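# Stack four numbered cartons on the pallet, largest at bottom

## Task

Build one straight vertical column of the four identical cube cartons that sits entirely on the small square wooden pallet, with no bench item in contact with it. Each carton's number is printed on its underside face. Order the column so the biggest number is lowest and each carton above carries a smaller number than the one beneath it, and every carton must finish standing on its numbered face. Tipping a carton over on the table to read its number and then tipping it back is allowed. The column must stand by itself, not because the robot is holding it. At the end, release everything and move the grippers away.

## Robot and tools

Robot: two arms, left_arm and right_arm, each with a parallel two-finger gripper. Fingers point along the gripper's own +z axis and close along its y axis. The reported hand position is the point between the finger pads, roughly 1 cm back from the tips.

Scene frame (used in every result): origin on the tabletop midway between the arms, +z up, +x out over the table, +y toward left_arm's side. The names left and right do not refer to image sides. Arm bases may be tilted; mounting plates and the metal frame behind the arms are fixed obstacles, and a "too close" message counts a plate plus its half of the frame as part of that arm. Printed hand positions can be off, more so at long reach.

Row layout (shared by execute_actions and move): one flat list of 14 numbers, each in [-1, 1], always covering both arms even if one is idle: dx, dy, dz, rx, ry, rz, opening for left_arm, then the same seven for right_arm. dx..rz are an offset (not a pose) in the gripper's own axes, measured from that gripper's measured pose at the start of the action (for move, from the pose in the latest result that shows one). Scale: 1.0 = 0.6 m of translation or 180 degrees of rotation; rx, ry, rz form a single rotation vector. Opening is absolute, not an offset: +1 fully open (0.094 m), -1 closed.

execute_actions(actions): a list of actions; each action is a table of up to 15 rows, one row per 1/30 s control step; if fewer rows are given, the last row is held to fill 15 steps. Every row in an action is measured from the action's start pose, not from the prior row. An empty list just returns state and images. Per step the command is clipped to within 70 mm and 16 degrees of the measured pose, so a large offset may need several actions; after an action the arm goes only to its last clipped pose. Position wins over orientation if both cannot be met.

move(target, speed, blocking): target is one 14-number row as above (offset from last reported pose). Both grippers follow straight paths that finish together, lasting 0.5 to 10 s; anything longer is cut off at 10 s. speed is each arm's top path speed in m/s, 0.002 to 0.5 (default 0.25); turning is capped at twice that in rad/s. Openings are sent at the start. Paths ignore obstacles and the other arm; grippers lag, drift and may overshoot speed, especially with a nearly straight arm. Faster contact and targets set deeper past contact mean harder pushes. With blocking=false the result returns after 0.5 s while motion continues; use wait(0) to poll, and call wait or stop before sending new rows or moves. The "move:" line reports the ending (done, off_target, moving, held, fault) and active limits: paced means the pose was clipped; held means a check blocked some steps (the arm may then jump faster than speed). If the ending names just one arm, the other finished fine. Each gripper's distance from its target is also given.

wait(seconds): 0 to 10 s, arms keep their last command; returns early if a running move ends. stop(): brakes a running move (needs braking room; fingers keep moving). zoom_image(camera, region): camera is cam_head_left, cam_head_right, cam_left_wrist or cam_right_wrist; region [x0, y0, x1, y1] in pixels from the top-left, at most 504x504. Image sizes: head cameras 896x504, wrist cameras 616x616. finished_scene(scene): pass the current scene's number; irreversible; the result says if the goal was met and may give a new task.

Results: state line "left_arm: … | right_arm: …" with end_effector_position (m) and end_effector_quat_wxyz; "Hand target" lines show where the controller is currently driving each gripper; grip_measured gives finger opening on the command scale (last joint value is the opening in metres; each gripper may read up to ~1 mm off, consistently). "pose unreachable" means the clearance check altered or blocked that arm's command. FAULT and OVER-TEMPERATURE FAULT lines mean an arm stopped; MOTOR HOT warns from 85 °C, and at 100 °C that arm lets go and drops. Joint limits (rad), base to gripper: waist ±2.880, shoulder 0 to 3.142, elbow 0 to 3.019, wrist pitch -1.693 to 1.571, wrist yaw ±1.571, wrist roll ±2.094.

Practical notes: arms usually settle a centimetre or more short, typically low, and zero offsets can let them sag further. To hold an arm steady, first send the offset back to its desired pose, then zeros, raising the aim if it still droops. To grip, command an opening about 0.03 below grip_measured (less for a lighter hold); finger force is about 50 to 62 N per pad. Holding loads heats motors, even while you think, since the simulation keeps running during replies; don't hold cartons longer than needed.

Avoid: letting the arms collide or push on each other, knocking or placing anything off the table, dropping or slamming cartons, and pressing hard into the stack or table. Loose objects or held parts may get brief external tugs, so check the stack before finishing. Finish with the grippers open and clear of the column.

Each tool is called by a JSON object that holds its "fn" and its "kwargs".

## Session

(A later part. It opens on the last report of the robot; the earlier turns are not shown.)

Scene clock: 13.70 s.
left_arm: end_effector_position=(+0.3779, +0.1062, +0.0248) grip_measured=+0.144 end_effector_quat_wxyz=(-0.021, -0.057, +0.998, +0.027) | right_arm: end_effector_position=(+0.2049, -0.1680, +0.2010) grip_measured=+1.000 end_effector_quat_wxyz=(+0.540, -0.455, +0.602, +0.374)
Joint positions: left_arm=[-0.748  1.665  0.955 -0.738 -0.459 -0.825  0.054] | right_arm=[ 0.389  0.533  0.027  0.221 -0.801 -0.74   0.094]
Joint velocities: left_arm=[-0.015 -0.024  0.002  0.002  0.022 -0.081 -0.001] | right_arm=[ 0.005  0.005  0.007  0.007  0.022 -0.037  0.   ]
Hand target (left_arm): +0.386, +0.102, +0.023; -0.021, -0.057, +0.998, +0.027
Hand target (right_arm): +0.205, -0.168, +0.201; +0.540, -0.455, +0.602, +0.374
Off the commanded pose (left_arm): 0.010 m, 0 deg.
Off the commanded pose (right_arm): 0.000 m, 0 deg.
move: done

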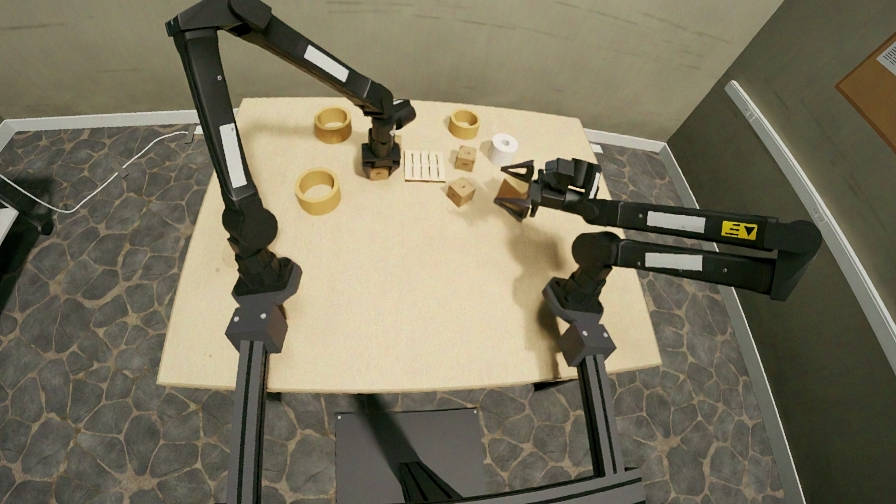

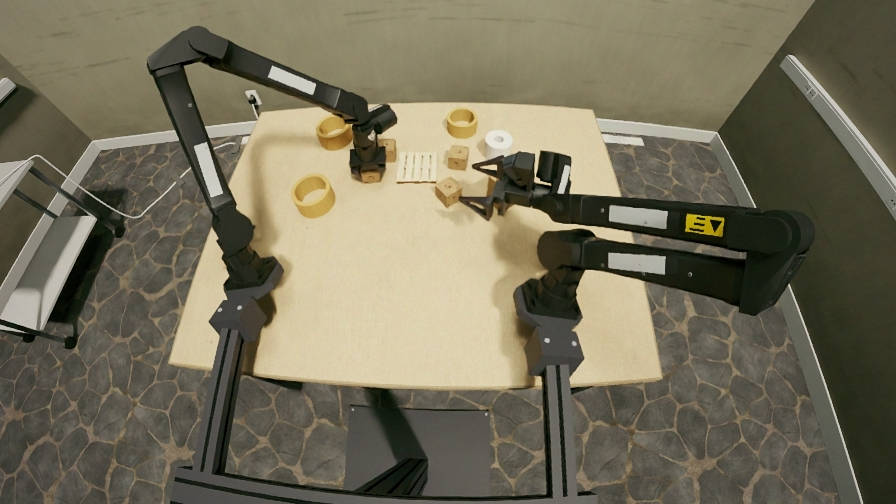

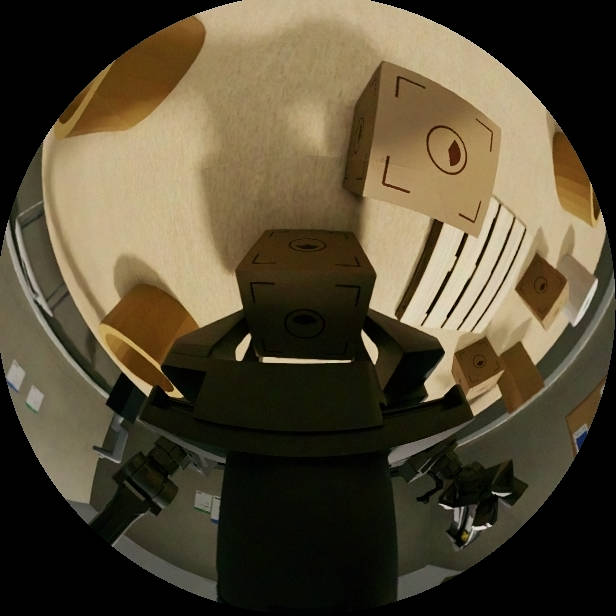

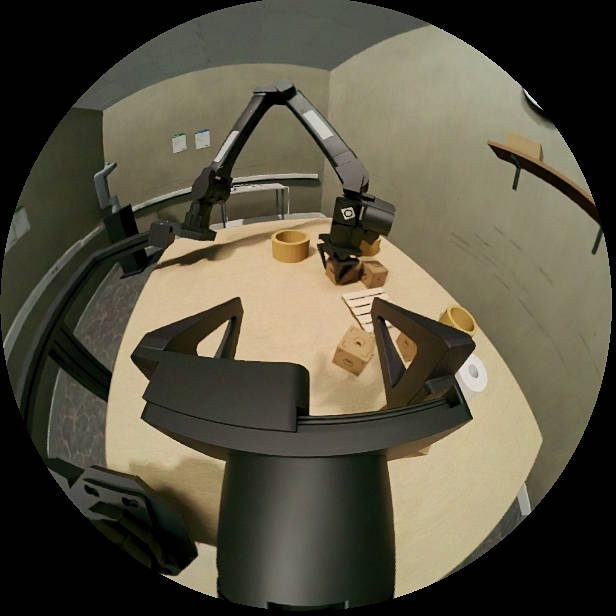

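{"fn": "move", "kwargs": {"target": [0,0,-0.15,0,0,0,0.1,0,0,0,0,0,0,1]}}

{"fn": "move", "kwargs": {"target": [0.1,-0.1,-0.2,0.33,0,0,0.1,0,0,0,0,0,0,1], "speed": 0.4}}

{"fn": "zoom_image", "kwargs": {"camera": "cam_right_wrist", "region": [200,60,480,300]}}

Scene clock: 15.03 s.
left_arm: end_effector_position=(+0.3738, +0.1064, +0.1070) grip_measured=+0.144 end_effector_quat_wxyz=(-0.027, -0.047, +0.998, +0.032) | right_arm: end_effector_position=(+0.2049, -0.1680, +0.2010) grip_measured=+1.000 end_effector_quat_wxyz=(+0.540, -0.455, +0.602, +0.374)
Joint positions: left_arm=[-0.84   1.529  1.015 -0.997 -0.467 -0.916  0.054] | right_arm=[ 0.389  0.533  0.027  0.221 -0.801 -0.74   0.094]
Joint velocities: left_arm=[-0.005 -0.005  0.012 -0.007  0.022 -0.051 -0.001] | right_arm=[-0.005 -0.005  0.002  0.007 -0.007 -0.051  0.   ]
Hand target (left_arm): +0.382, +0.102, +0.115; -0.020, -0.057, +0.998, +0.027
Hand target (right_arm): +0.205, -0.168, +0.201; +0.540, -0.455, +0.602, +0.374
Off the commanded pose (left_arm): 0.012 m, 1 deg.
Off the commanded pose (right_arm): 0.000 m, 0 deg.
move: off_target (left_arm)

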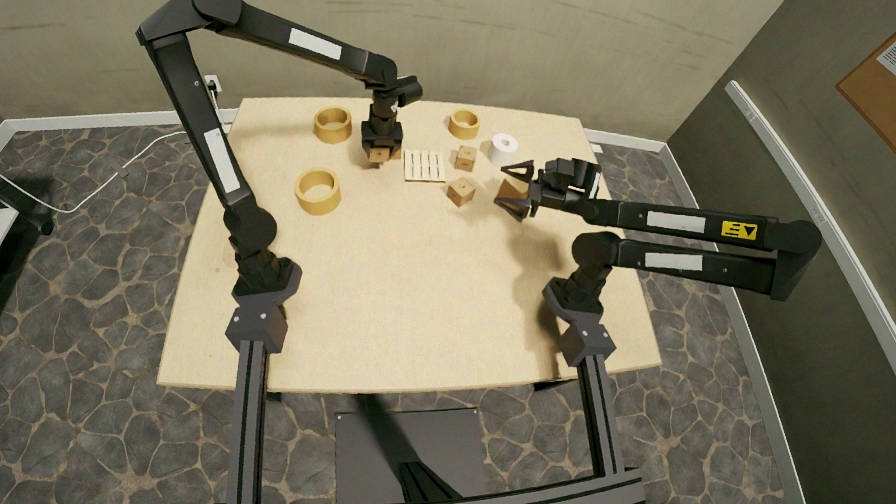

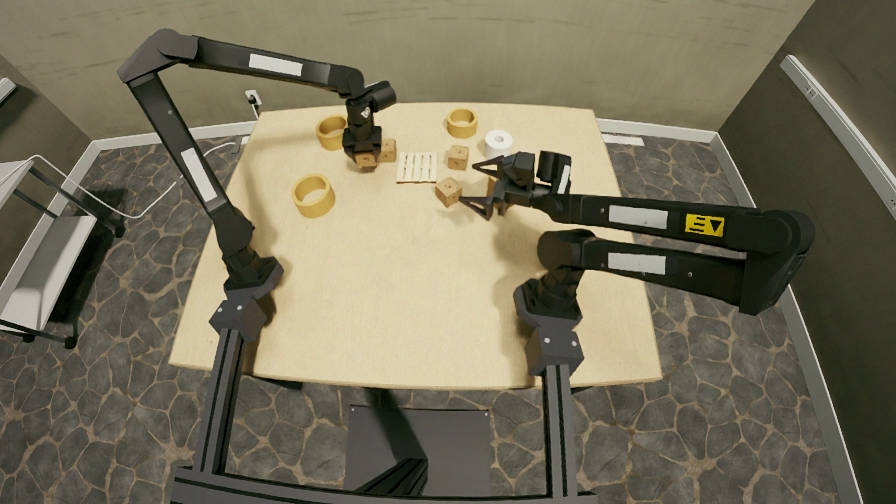

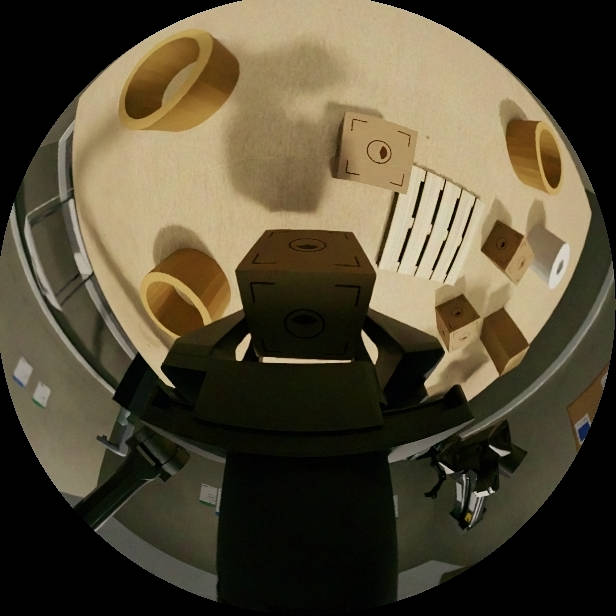

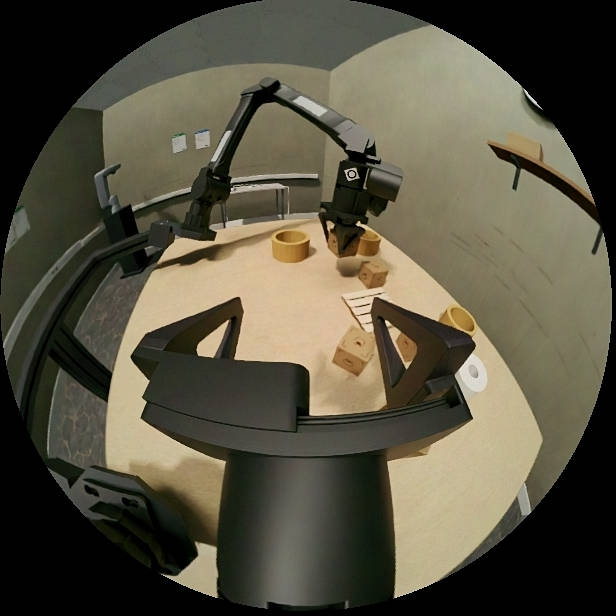

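Scene clock: 16.80 s.
left_arm: end_effector_position=(+0.3218, +0.0374, +0.2115) grip_measured=+0.143 end_effector_quat_wxyz=(-0.010, -0.053, +0.891, -0.451) | right_arm: end_effector_position=(+0.2049, -0.1680, +0.2010) grip_measured=+1.000 end_effector_quat_wxyz=(+0.540, -0.455, +0.602, +0.374)
Joint positions: left_arm=[-0.863  1.104  0.619 -0.283  0.212 -0.831  0.054] | right_arm=[ 0.389  0.533  0.027  0.221 -0.801 -0.74   0.094]
Joint velocities: left_arm=[ 0.005 -0.005  0.012 -0.002 -0.022 -0.022 -0.001] | right_arm=[-0.005  0.005  0.002 -0.012  0.051  0.066  0.   ]
Hand target (left_arm): +0.326, +0.034, +0.225; -0.001, -0.055, +0.883, -0.467
Hand target (right_arm): +0.205, -0.168, +0.201; +0.540, -0.455, +0.602, +0.374
Off the commanded pose (left_arm): 0.015 m, 2 deg.
Off the commanded pose (right_arm): 0.000 m, 0 deg.
move: off_target (left_arm)

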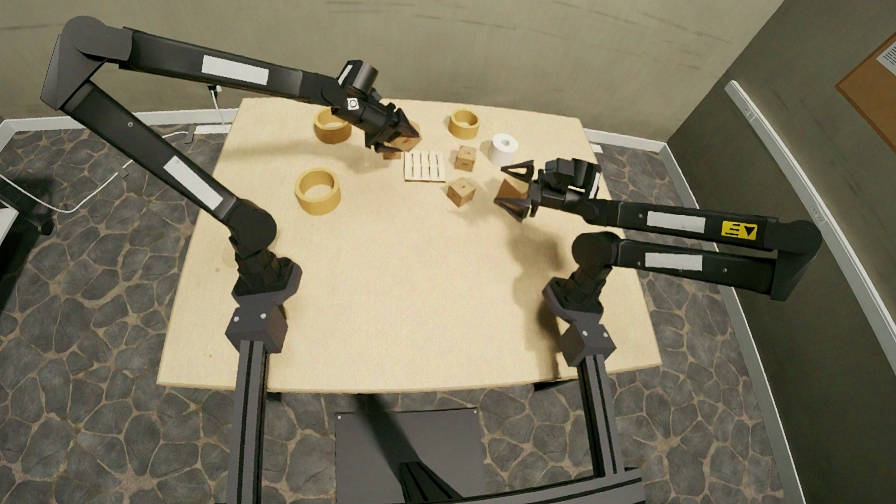

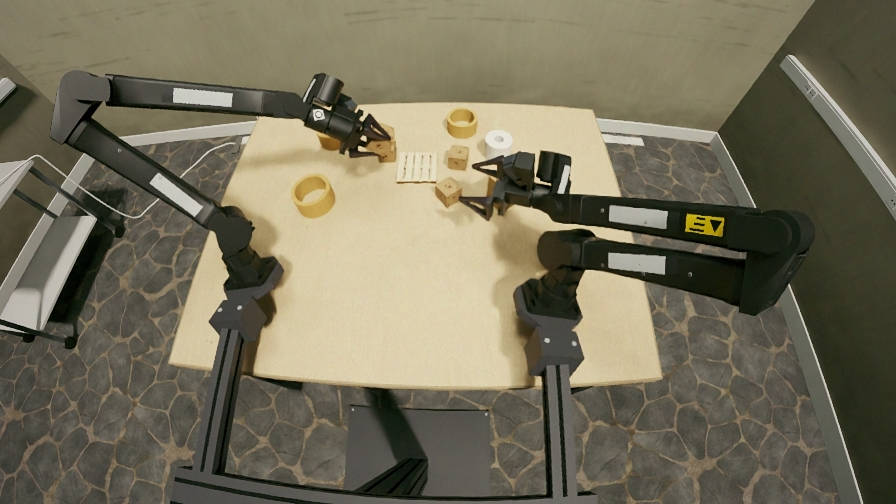

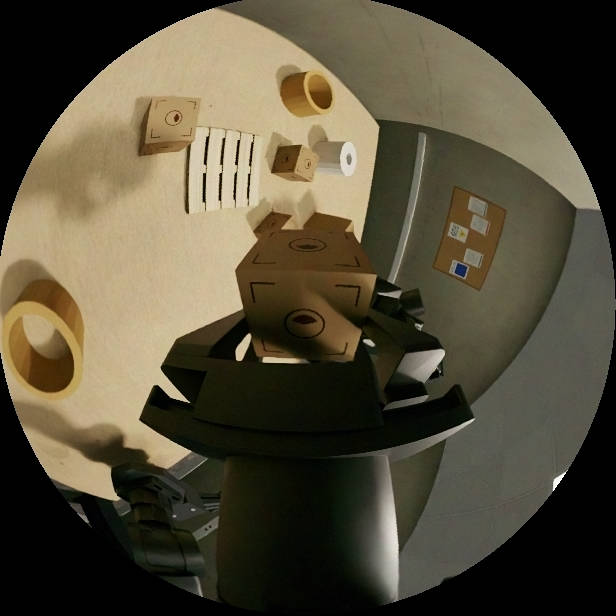

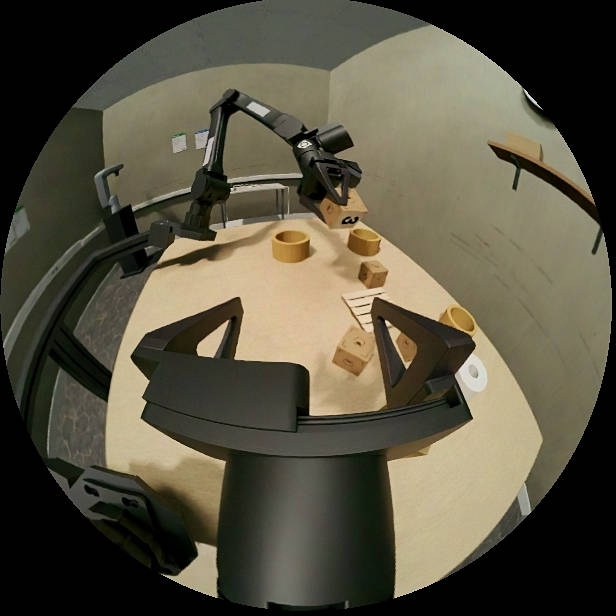

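Region (200, 60, 480, 300) of cam_right_wrist's 616x616 image, scaled by 1.800, with more detail than that image has; it fills the top 432 rows of this view, and the rest is white.

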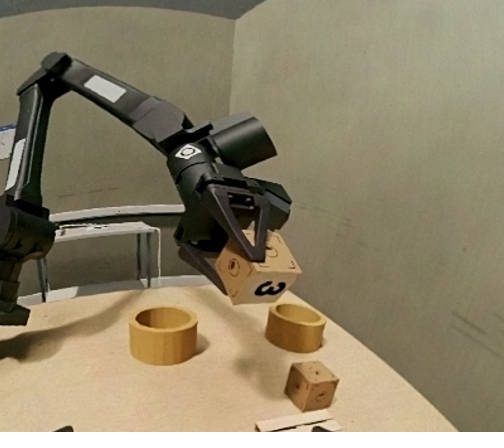

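{"fn": "move", "kwargs": {"target": [0.065,0.24,0.093,-0.305,0.02,0.03,0.1,0,0,0,0,0,0,1], "speed": 0.4}}

Scene clock: 18.87 s.
left_arm: end_effector_position=(+0.2631, +0.0853, +0.0583) grip_measured=+0.144 end_effector_quat_wxyz=(-0.046, +0.017, +0.999, +0.017) | right_arm: end_effector_position=(+0.2049, -0.1680, +0.2010) grip_measured=+1.000 end_effector_quat_wxyz=(+0.540, -0.455, +0.602, +0.374)
Joint positions: left_arm=[-0.99   1.598  0.799 -0.785 -0.428 -0.952  0.054] | right_arm=[ 0.389  0.533  0.027  0.221 -0.801 -0.74   0.094]
Joint velocities: left_arm=[-0.015  0.005 -0.007  0.007  0.037 -0.066 -0.001] | right_arm=[-0.015 -0.005 -0.017 -0.002 -0.022 -0.066  0.   ]
Hand target (left_arm): +0.271, +0.074, +0.066; -0.038, +0.012, +0.999, +0.009
Hand target (right_arm): +0.205, -0.168, +0.201; +0.540, -0.455, +0.602, +0.374
Off the commanded pose (left_arm): 0.015 m, 1 deg.
Off the commanded pose (right_arm): 0.000 m, 0 deg.
move: off_target (left_arm)

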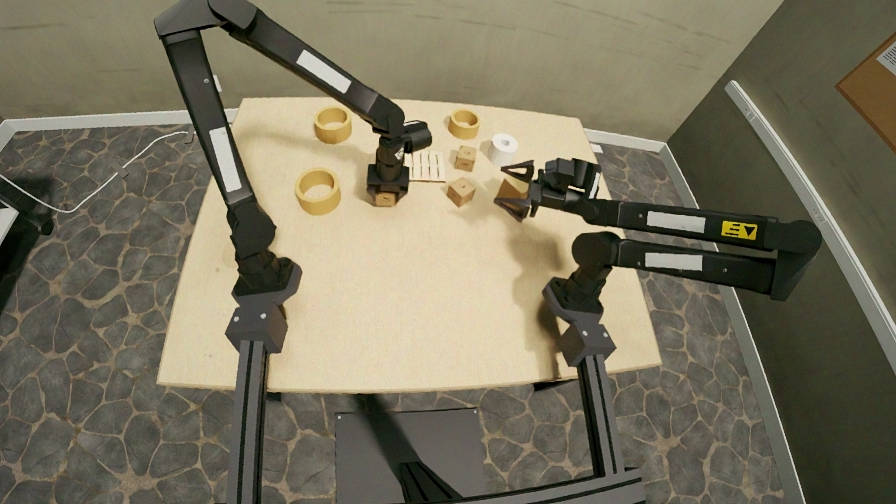

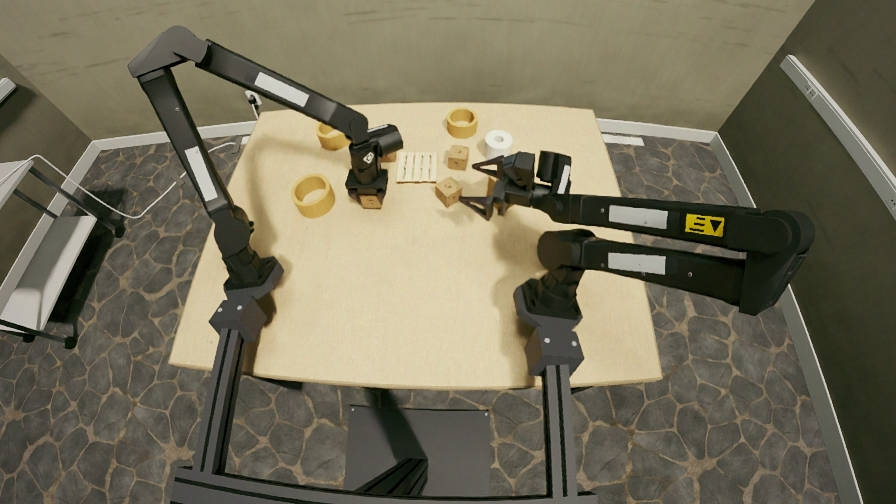

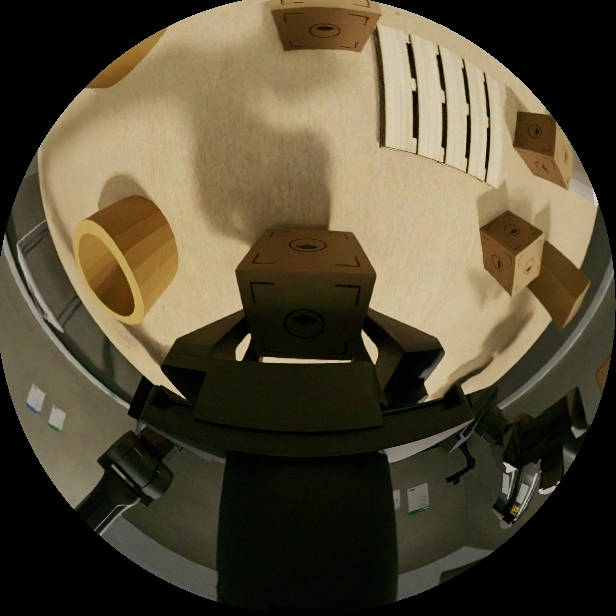

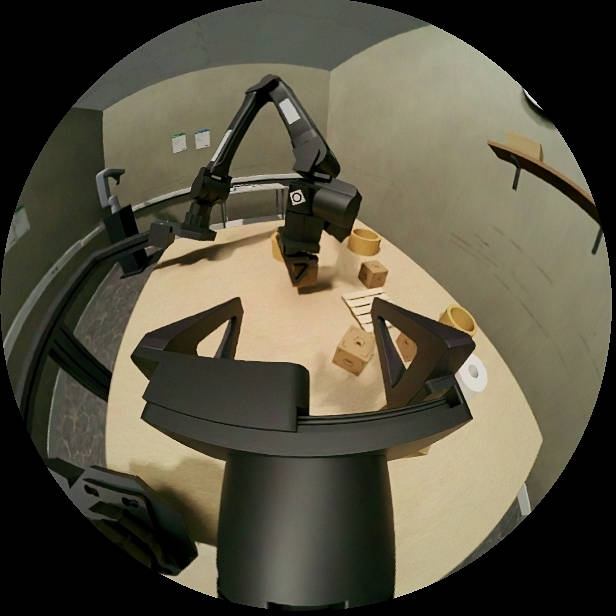

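{"fn": "move", "kwargs": {"target": [-0.015,-0.015,0.052,0.014,-0.023,0,0.1,0,0,0,0,0,0,1], "speed": 0.06}}

{"fn": "move", "kwargs": {"target": [-0.015,-0.015,0,0,0,0,1,0,0,0,0,0,0,1]}}

{"fn": "move", "kwargs": {"target": [-0.015,-0.015,-0.11,0,0,0,1,0,0,0,0,0,0,1]}}

{"fn": "move", "kwargs": {"target": [-0.33,-0.03,-0.01,0.01,-0.015,0,1,0,0,0,0,0,0,1]}}

Scene clock: 20.20 s.
left_arm: end_effector_position=(+0.2673, +0.0766, +0.0310) grip_measured=+0.144 end_effector_quat_wxyz=(-0.011, +0.013, +1.000, -0.008) | right_arm: end_effector_position=(+0.2049, -0.1680, +0.2010) grip_measured=+1.000 end_effector_quat_wxyz=(+0.540, -0.455, +0.602, +0.374)
Joint positions: left_arm=[-0.97   1.642  0.751 -0.595 -0.453 -0.9    0.054] | right_arm=[ 0.389  0.533  0.027  0.221 -0.801 -0.74   0.094]
Joint velocities: left_arm=[-0.005 -0.015 -0.017  0.002 -0.007  0.051  0.001] | right_arm=[ 0.005 -0.005 -0.017 -0.022  0.007 -0.037  0.   ]
Hand target (left_arm): +0.269, +0.077, +0.026; -0.010, +0.017, +1.000, -0.006
Hand target (right_arm): +0.205, -0.168, +0.201; +0.540, -0.455, +0.602, +0.374
Off the commanded pose (left_arm): 0.005 m, 1 deg.
Off the commanded pose (right_arm): 0.000 m, 0 deg.
move: done

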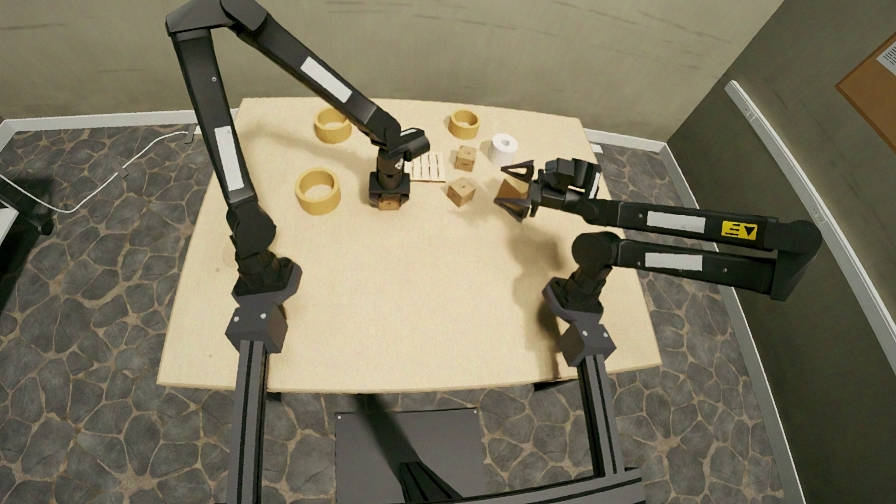

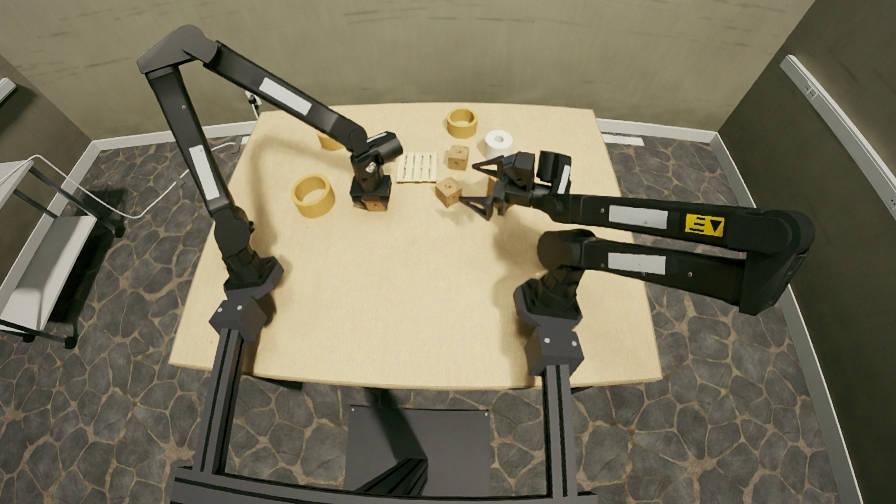

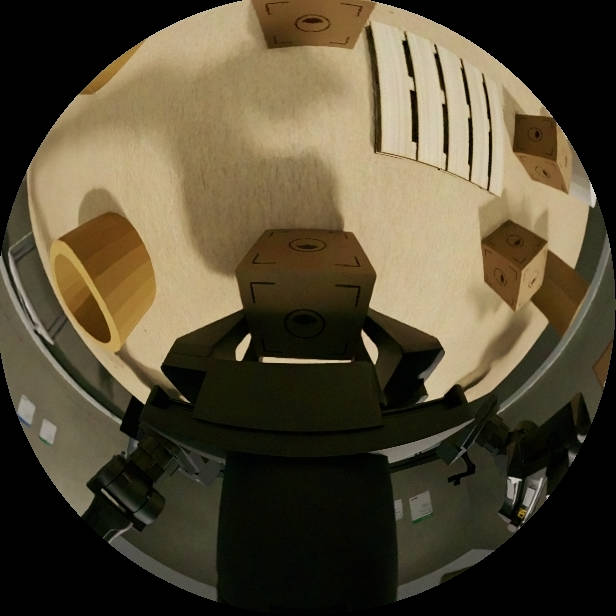

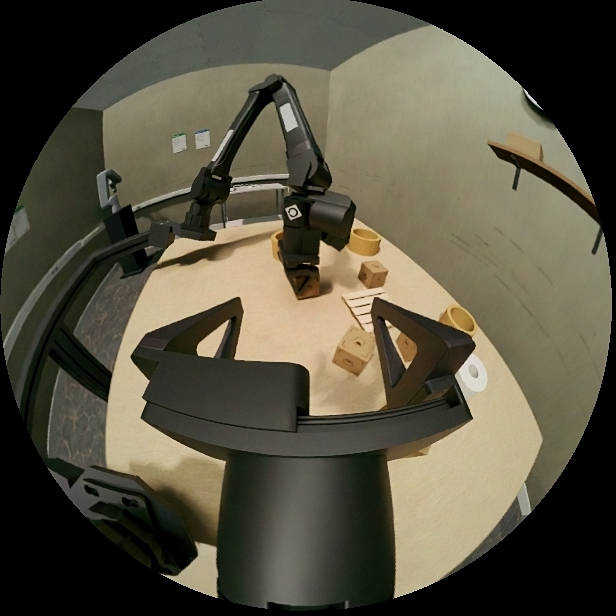

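Scene clock: 20.93 s.
left_arm: end_effector_position=(+0.2709, +0.0732, +0.0326) grip_measured=+1.000 end_effector_quat_wxyz=(-0.010, +0.012, +1.000, -0.010) | right_arm: end_effector_position=(+0.2049, -0.1680, +0.2010) grip_measured=+1.000 end_effector_quat_wxyz=(+0.540, -0.455, +0.602, +0.374)
Joint positions: left_arm=[-0.97   1.644  0.762 -0.599 -0.453 -0.899  0.094] | right_arm=[ 0.389  0.533  0.027  0.221 -0.801 -0.74   0.094]
Joint velocities: left_arm=[ 0.005 -0.015 -0.007 -0.002  0.037  0.081  0.   ] | right_arm=[-0.015 -0.015  0.017 -0.012  0.022  0.037  0.   ]
Hand target (left_arm): +0.276, +0.067, +0.031; -0.011, +0.013, +1.000, -0.009
Hand target (right_arm): +0.205, -0.168, +0.201; +0.540, -0.455, +0.602, +0.374
Off the commanded pose (left_arm): 0.008 m, 0 deg.
Off the commanded pose (right_arm): 0.000 m, 0 deg.
move: done

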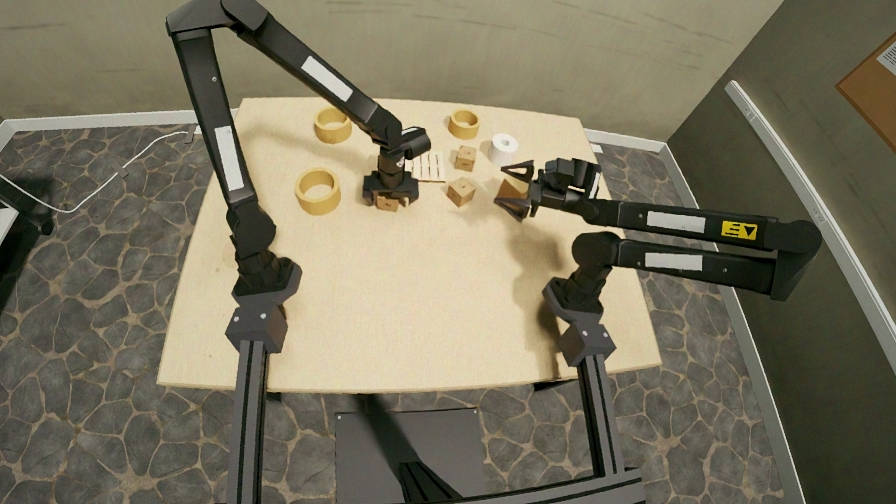

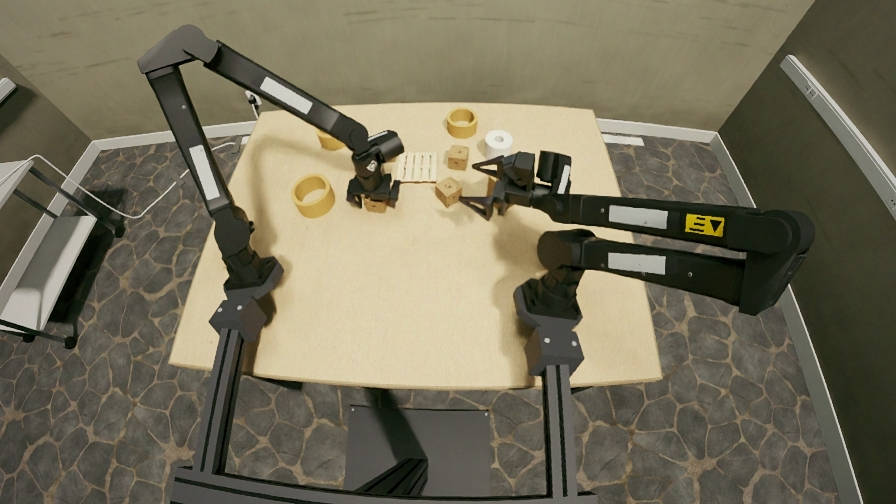

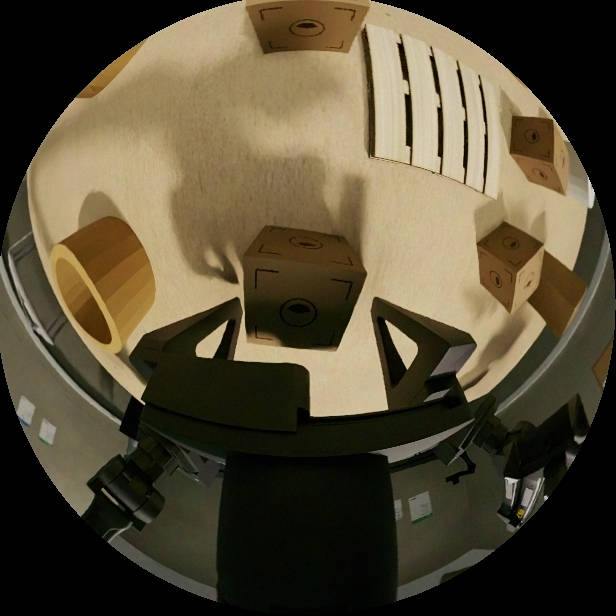

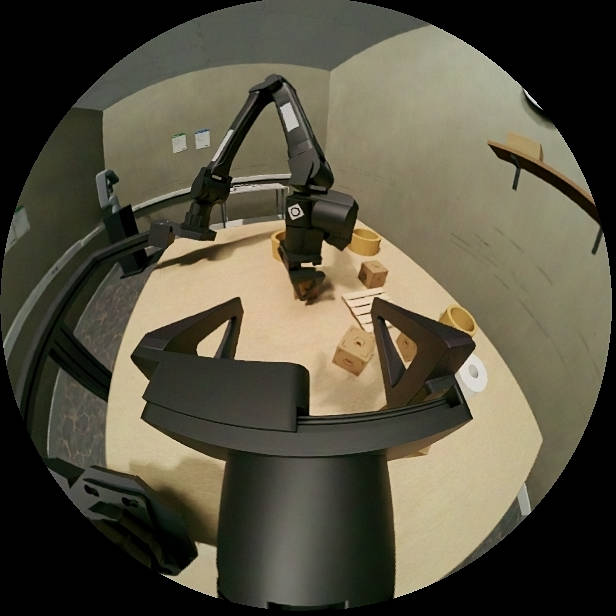

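Scene clock: 21.73 s.
left_arm: end_effector_position=(+0.2745, +0.0723, +0.0908) grip_measured=+1.000 end_effector_quat_wxyz=(-0.015, +0.021, +1.000, -0.004) | right_arm: end_effector_position=(+0.2049, -0.1680, +0.2010) grip_measured=+1.000 end_effector_quat_wxyz=(+0.540, -0.455, +0.602, +0.374)
Joint positions: left_arm=[-1.038  1.537  0.825 -0.821 -0.456 -0.965  0.094] | right_arm=[ 0.389  0.533  0.027  0.221 -0.801 -0.74   0.094]
Joint velocities: left_arm=[-0.015 -0.015 -0.012 -0.007  0.022 -0.037  0.   ] | right_arm=[ 0.005 -0.005 -0.007 -0.017  0.007  0.066  0.   ]
Hand target (left_arm): +0.281, +0.066, +0.099; -0.009, +0.012, +1.000, -0.010
Hand target (right_arm): +0.205, -0.168, +0.201; +0.540, -0.455, +0.602, +0.374
Off the commanded pose (left_arm): 0.012 m, 1 deg.
Off the commanded pose (right_arm): 0.000 m, 0 deg.
move: off_target (left_arm)

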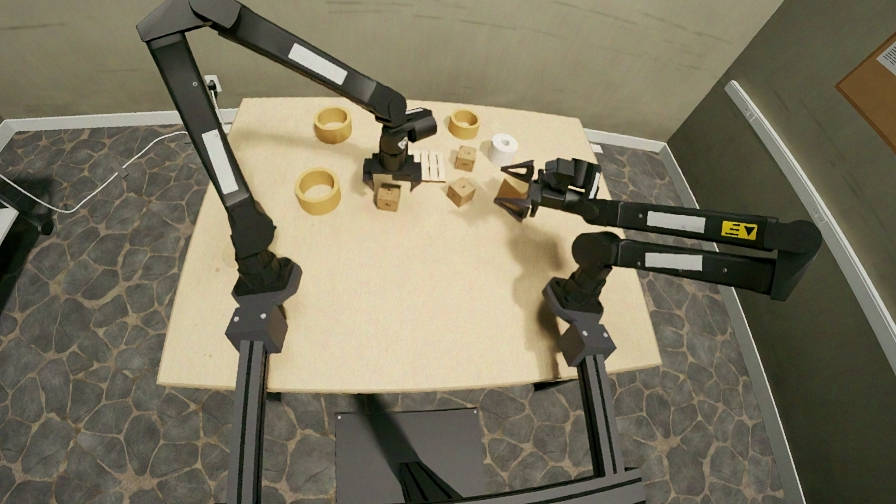

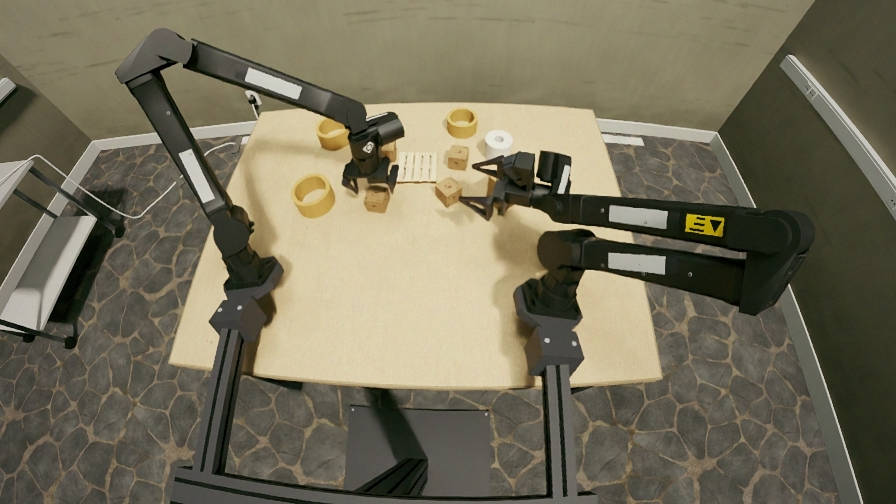

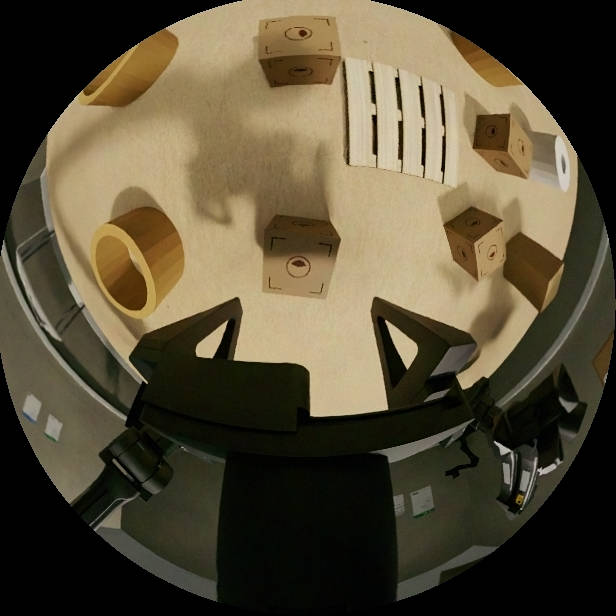

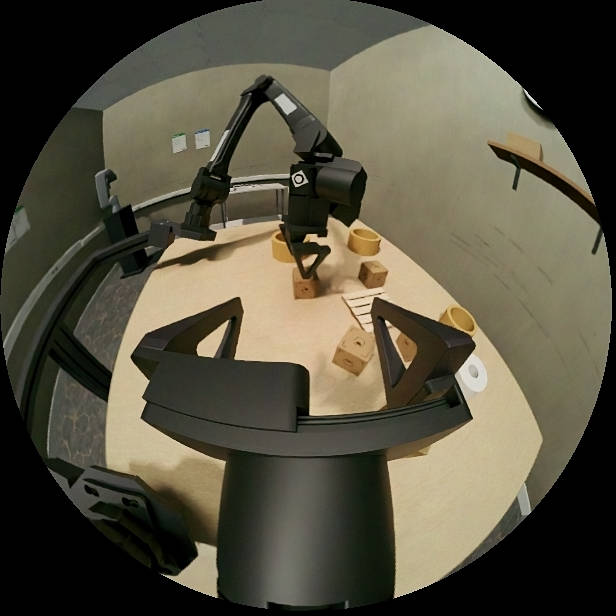

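Scene clock: 23.07 s.
left_arm: end_effector_position=(+0.4654, +0.0526, +0.0916) grip_measured=+1.000 end_effector_quat_wxyz=(+0.008, +0.013, +1.000, -0.019) | right_arm: end_effector_position=(+0.2049, -0.1680, +0.2010) grip_measured=+1.000 end_effector_quat_wxyz=(+0.540, -0.455, +0.602, +0.374)
Joint positions: left_arm=[-0.772  1.684  1.238 -0.9   -0.433 -0.663  0.094] | right_arm=[ 0.389  0.533  0.027  0.221 -0.801 -0.74   0.094]
Joint velocities: left_arm=[-0.015 -0.005 -0.012 -0.012 -0.037 -0.007  0.   ] | right_arm=[-0.015 -0.015  0.017  0.007  0.037 -0.022  0.   ]
Hand target (left_arm): +0.471, +0.046, +0.091; +0.007, +0.020, +1.000, -0.021
Hand target (right_arm): +0.205, -0.168, +0.201; +0.540, -0.455, +0.602, +0.374
Off the commanded pose (left_arm): 0.009 m, 1 deg.
Off the commanded pose (right_arm): 0.000 m, 0 deg.
move: done

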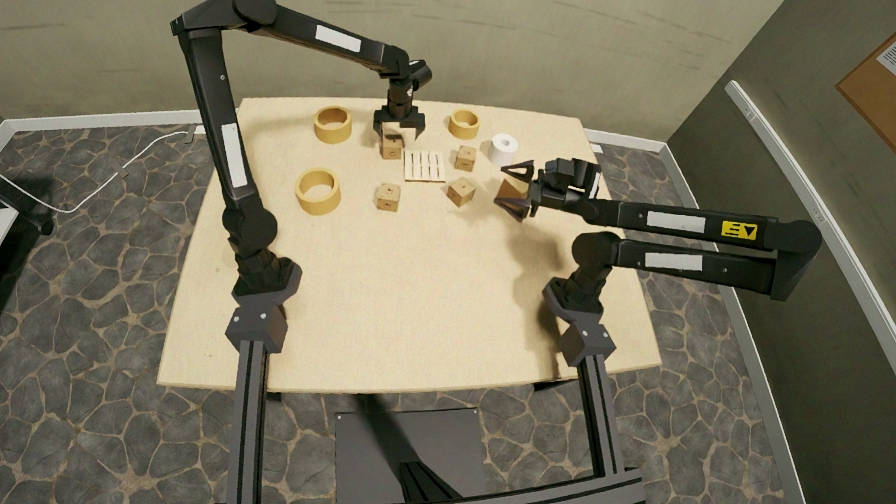

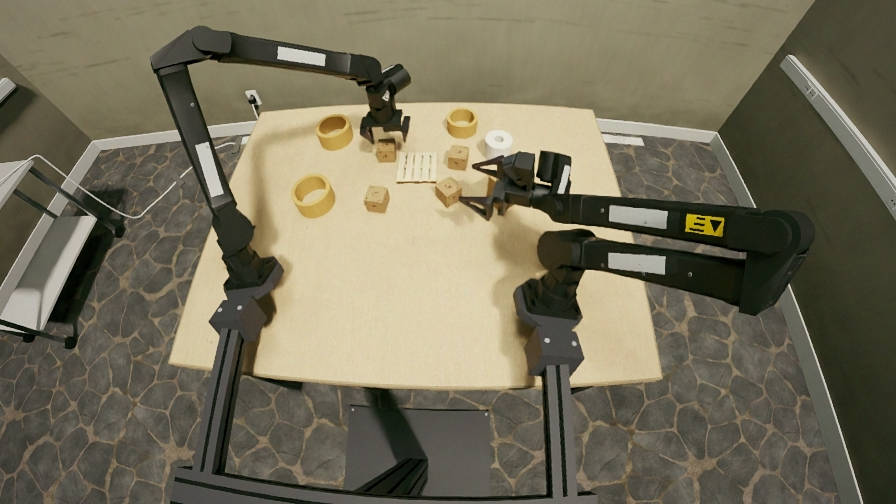

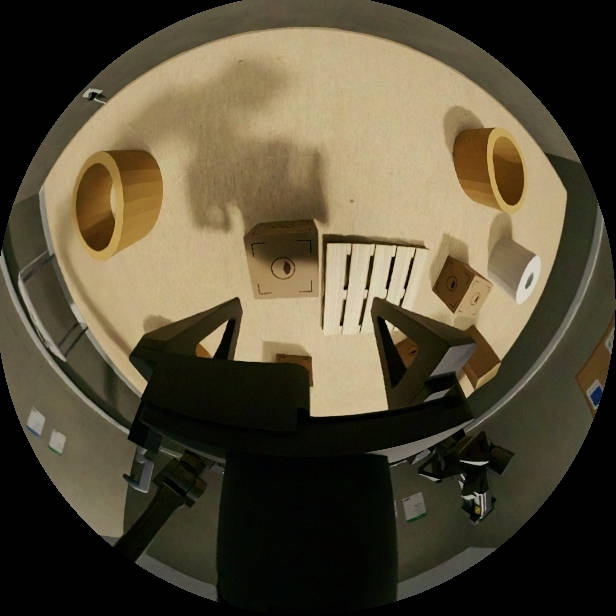

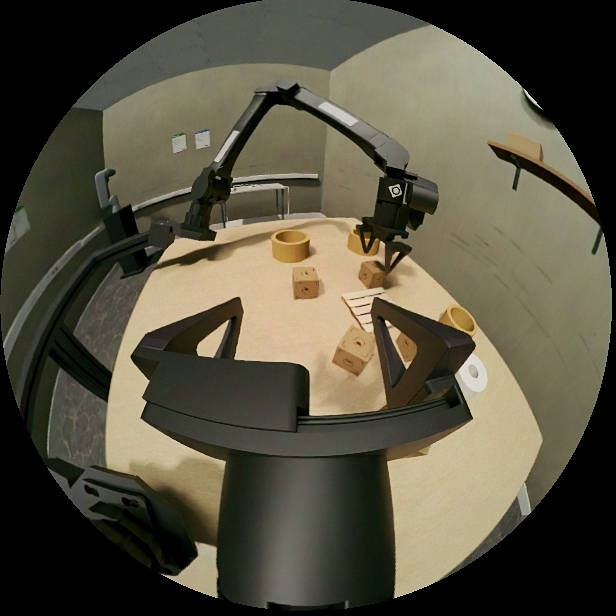

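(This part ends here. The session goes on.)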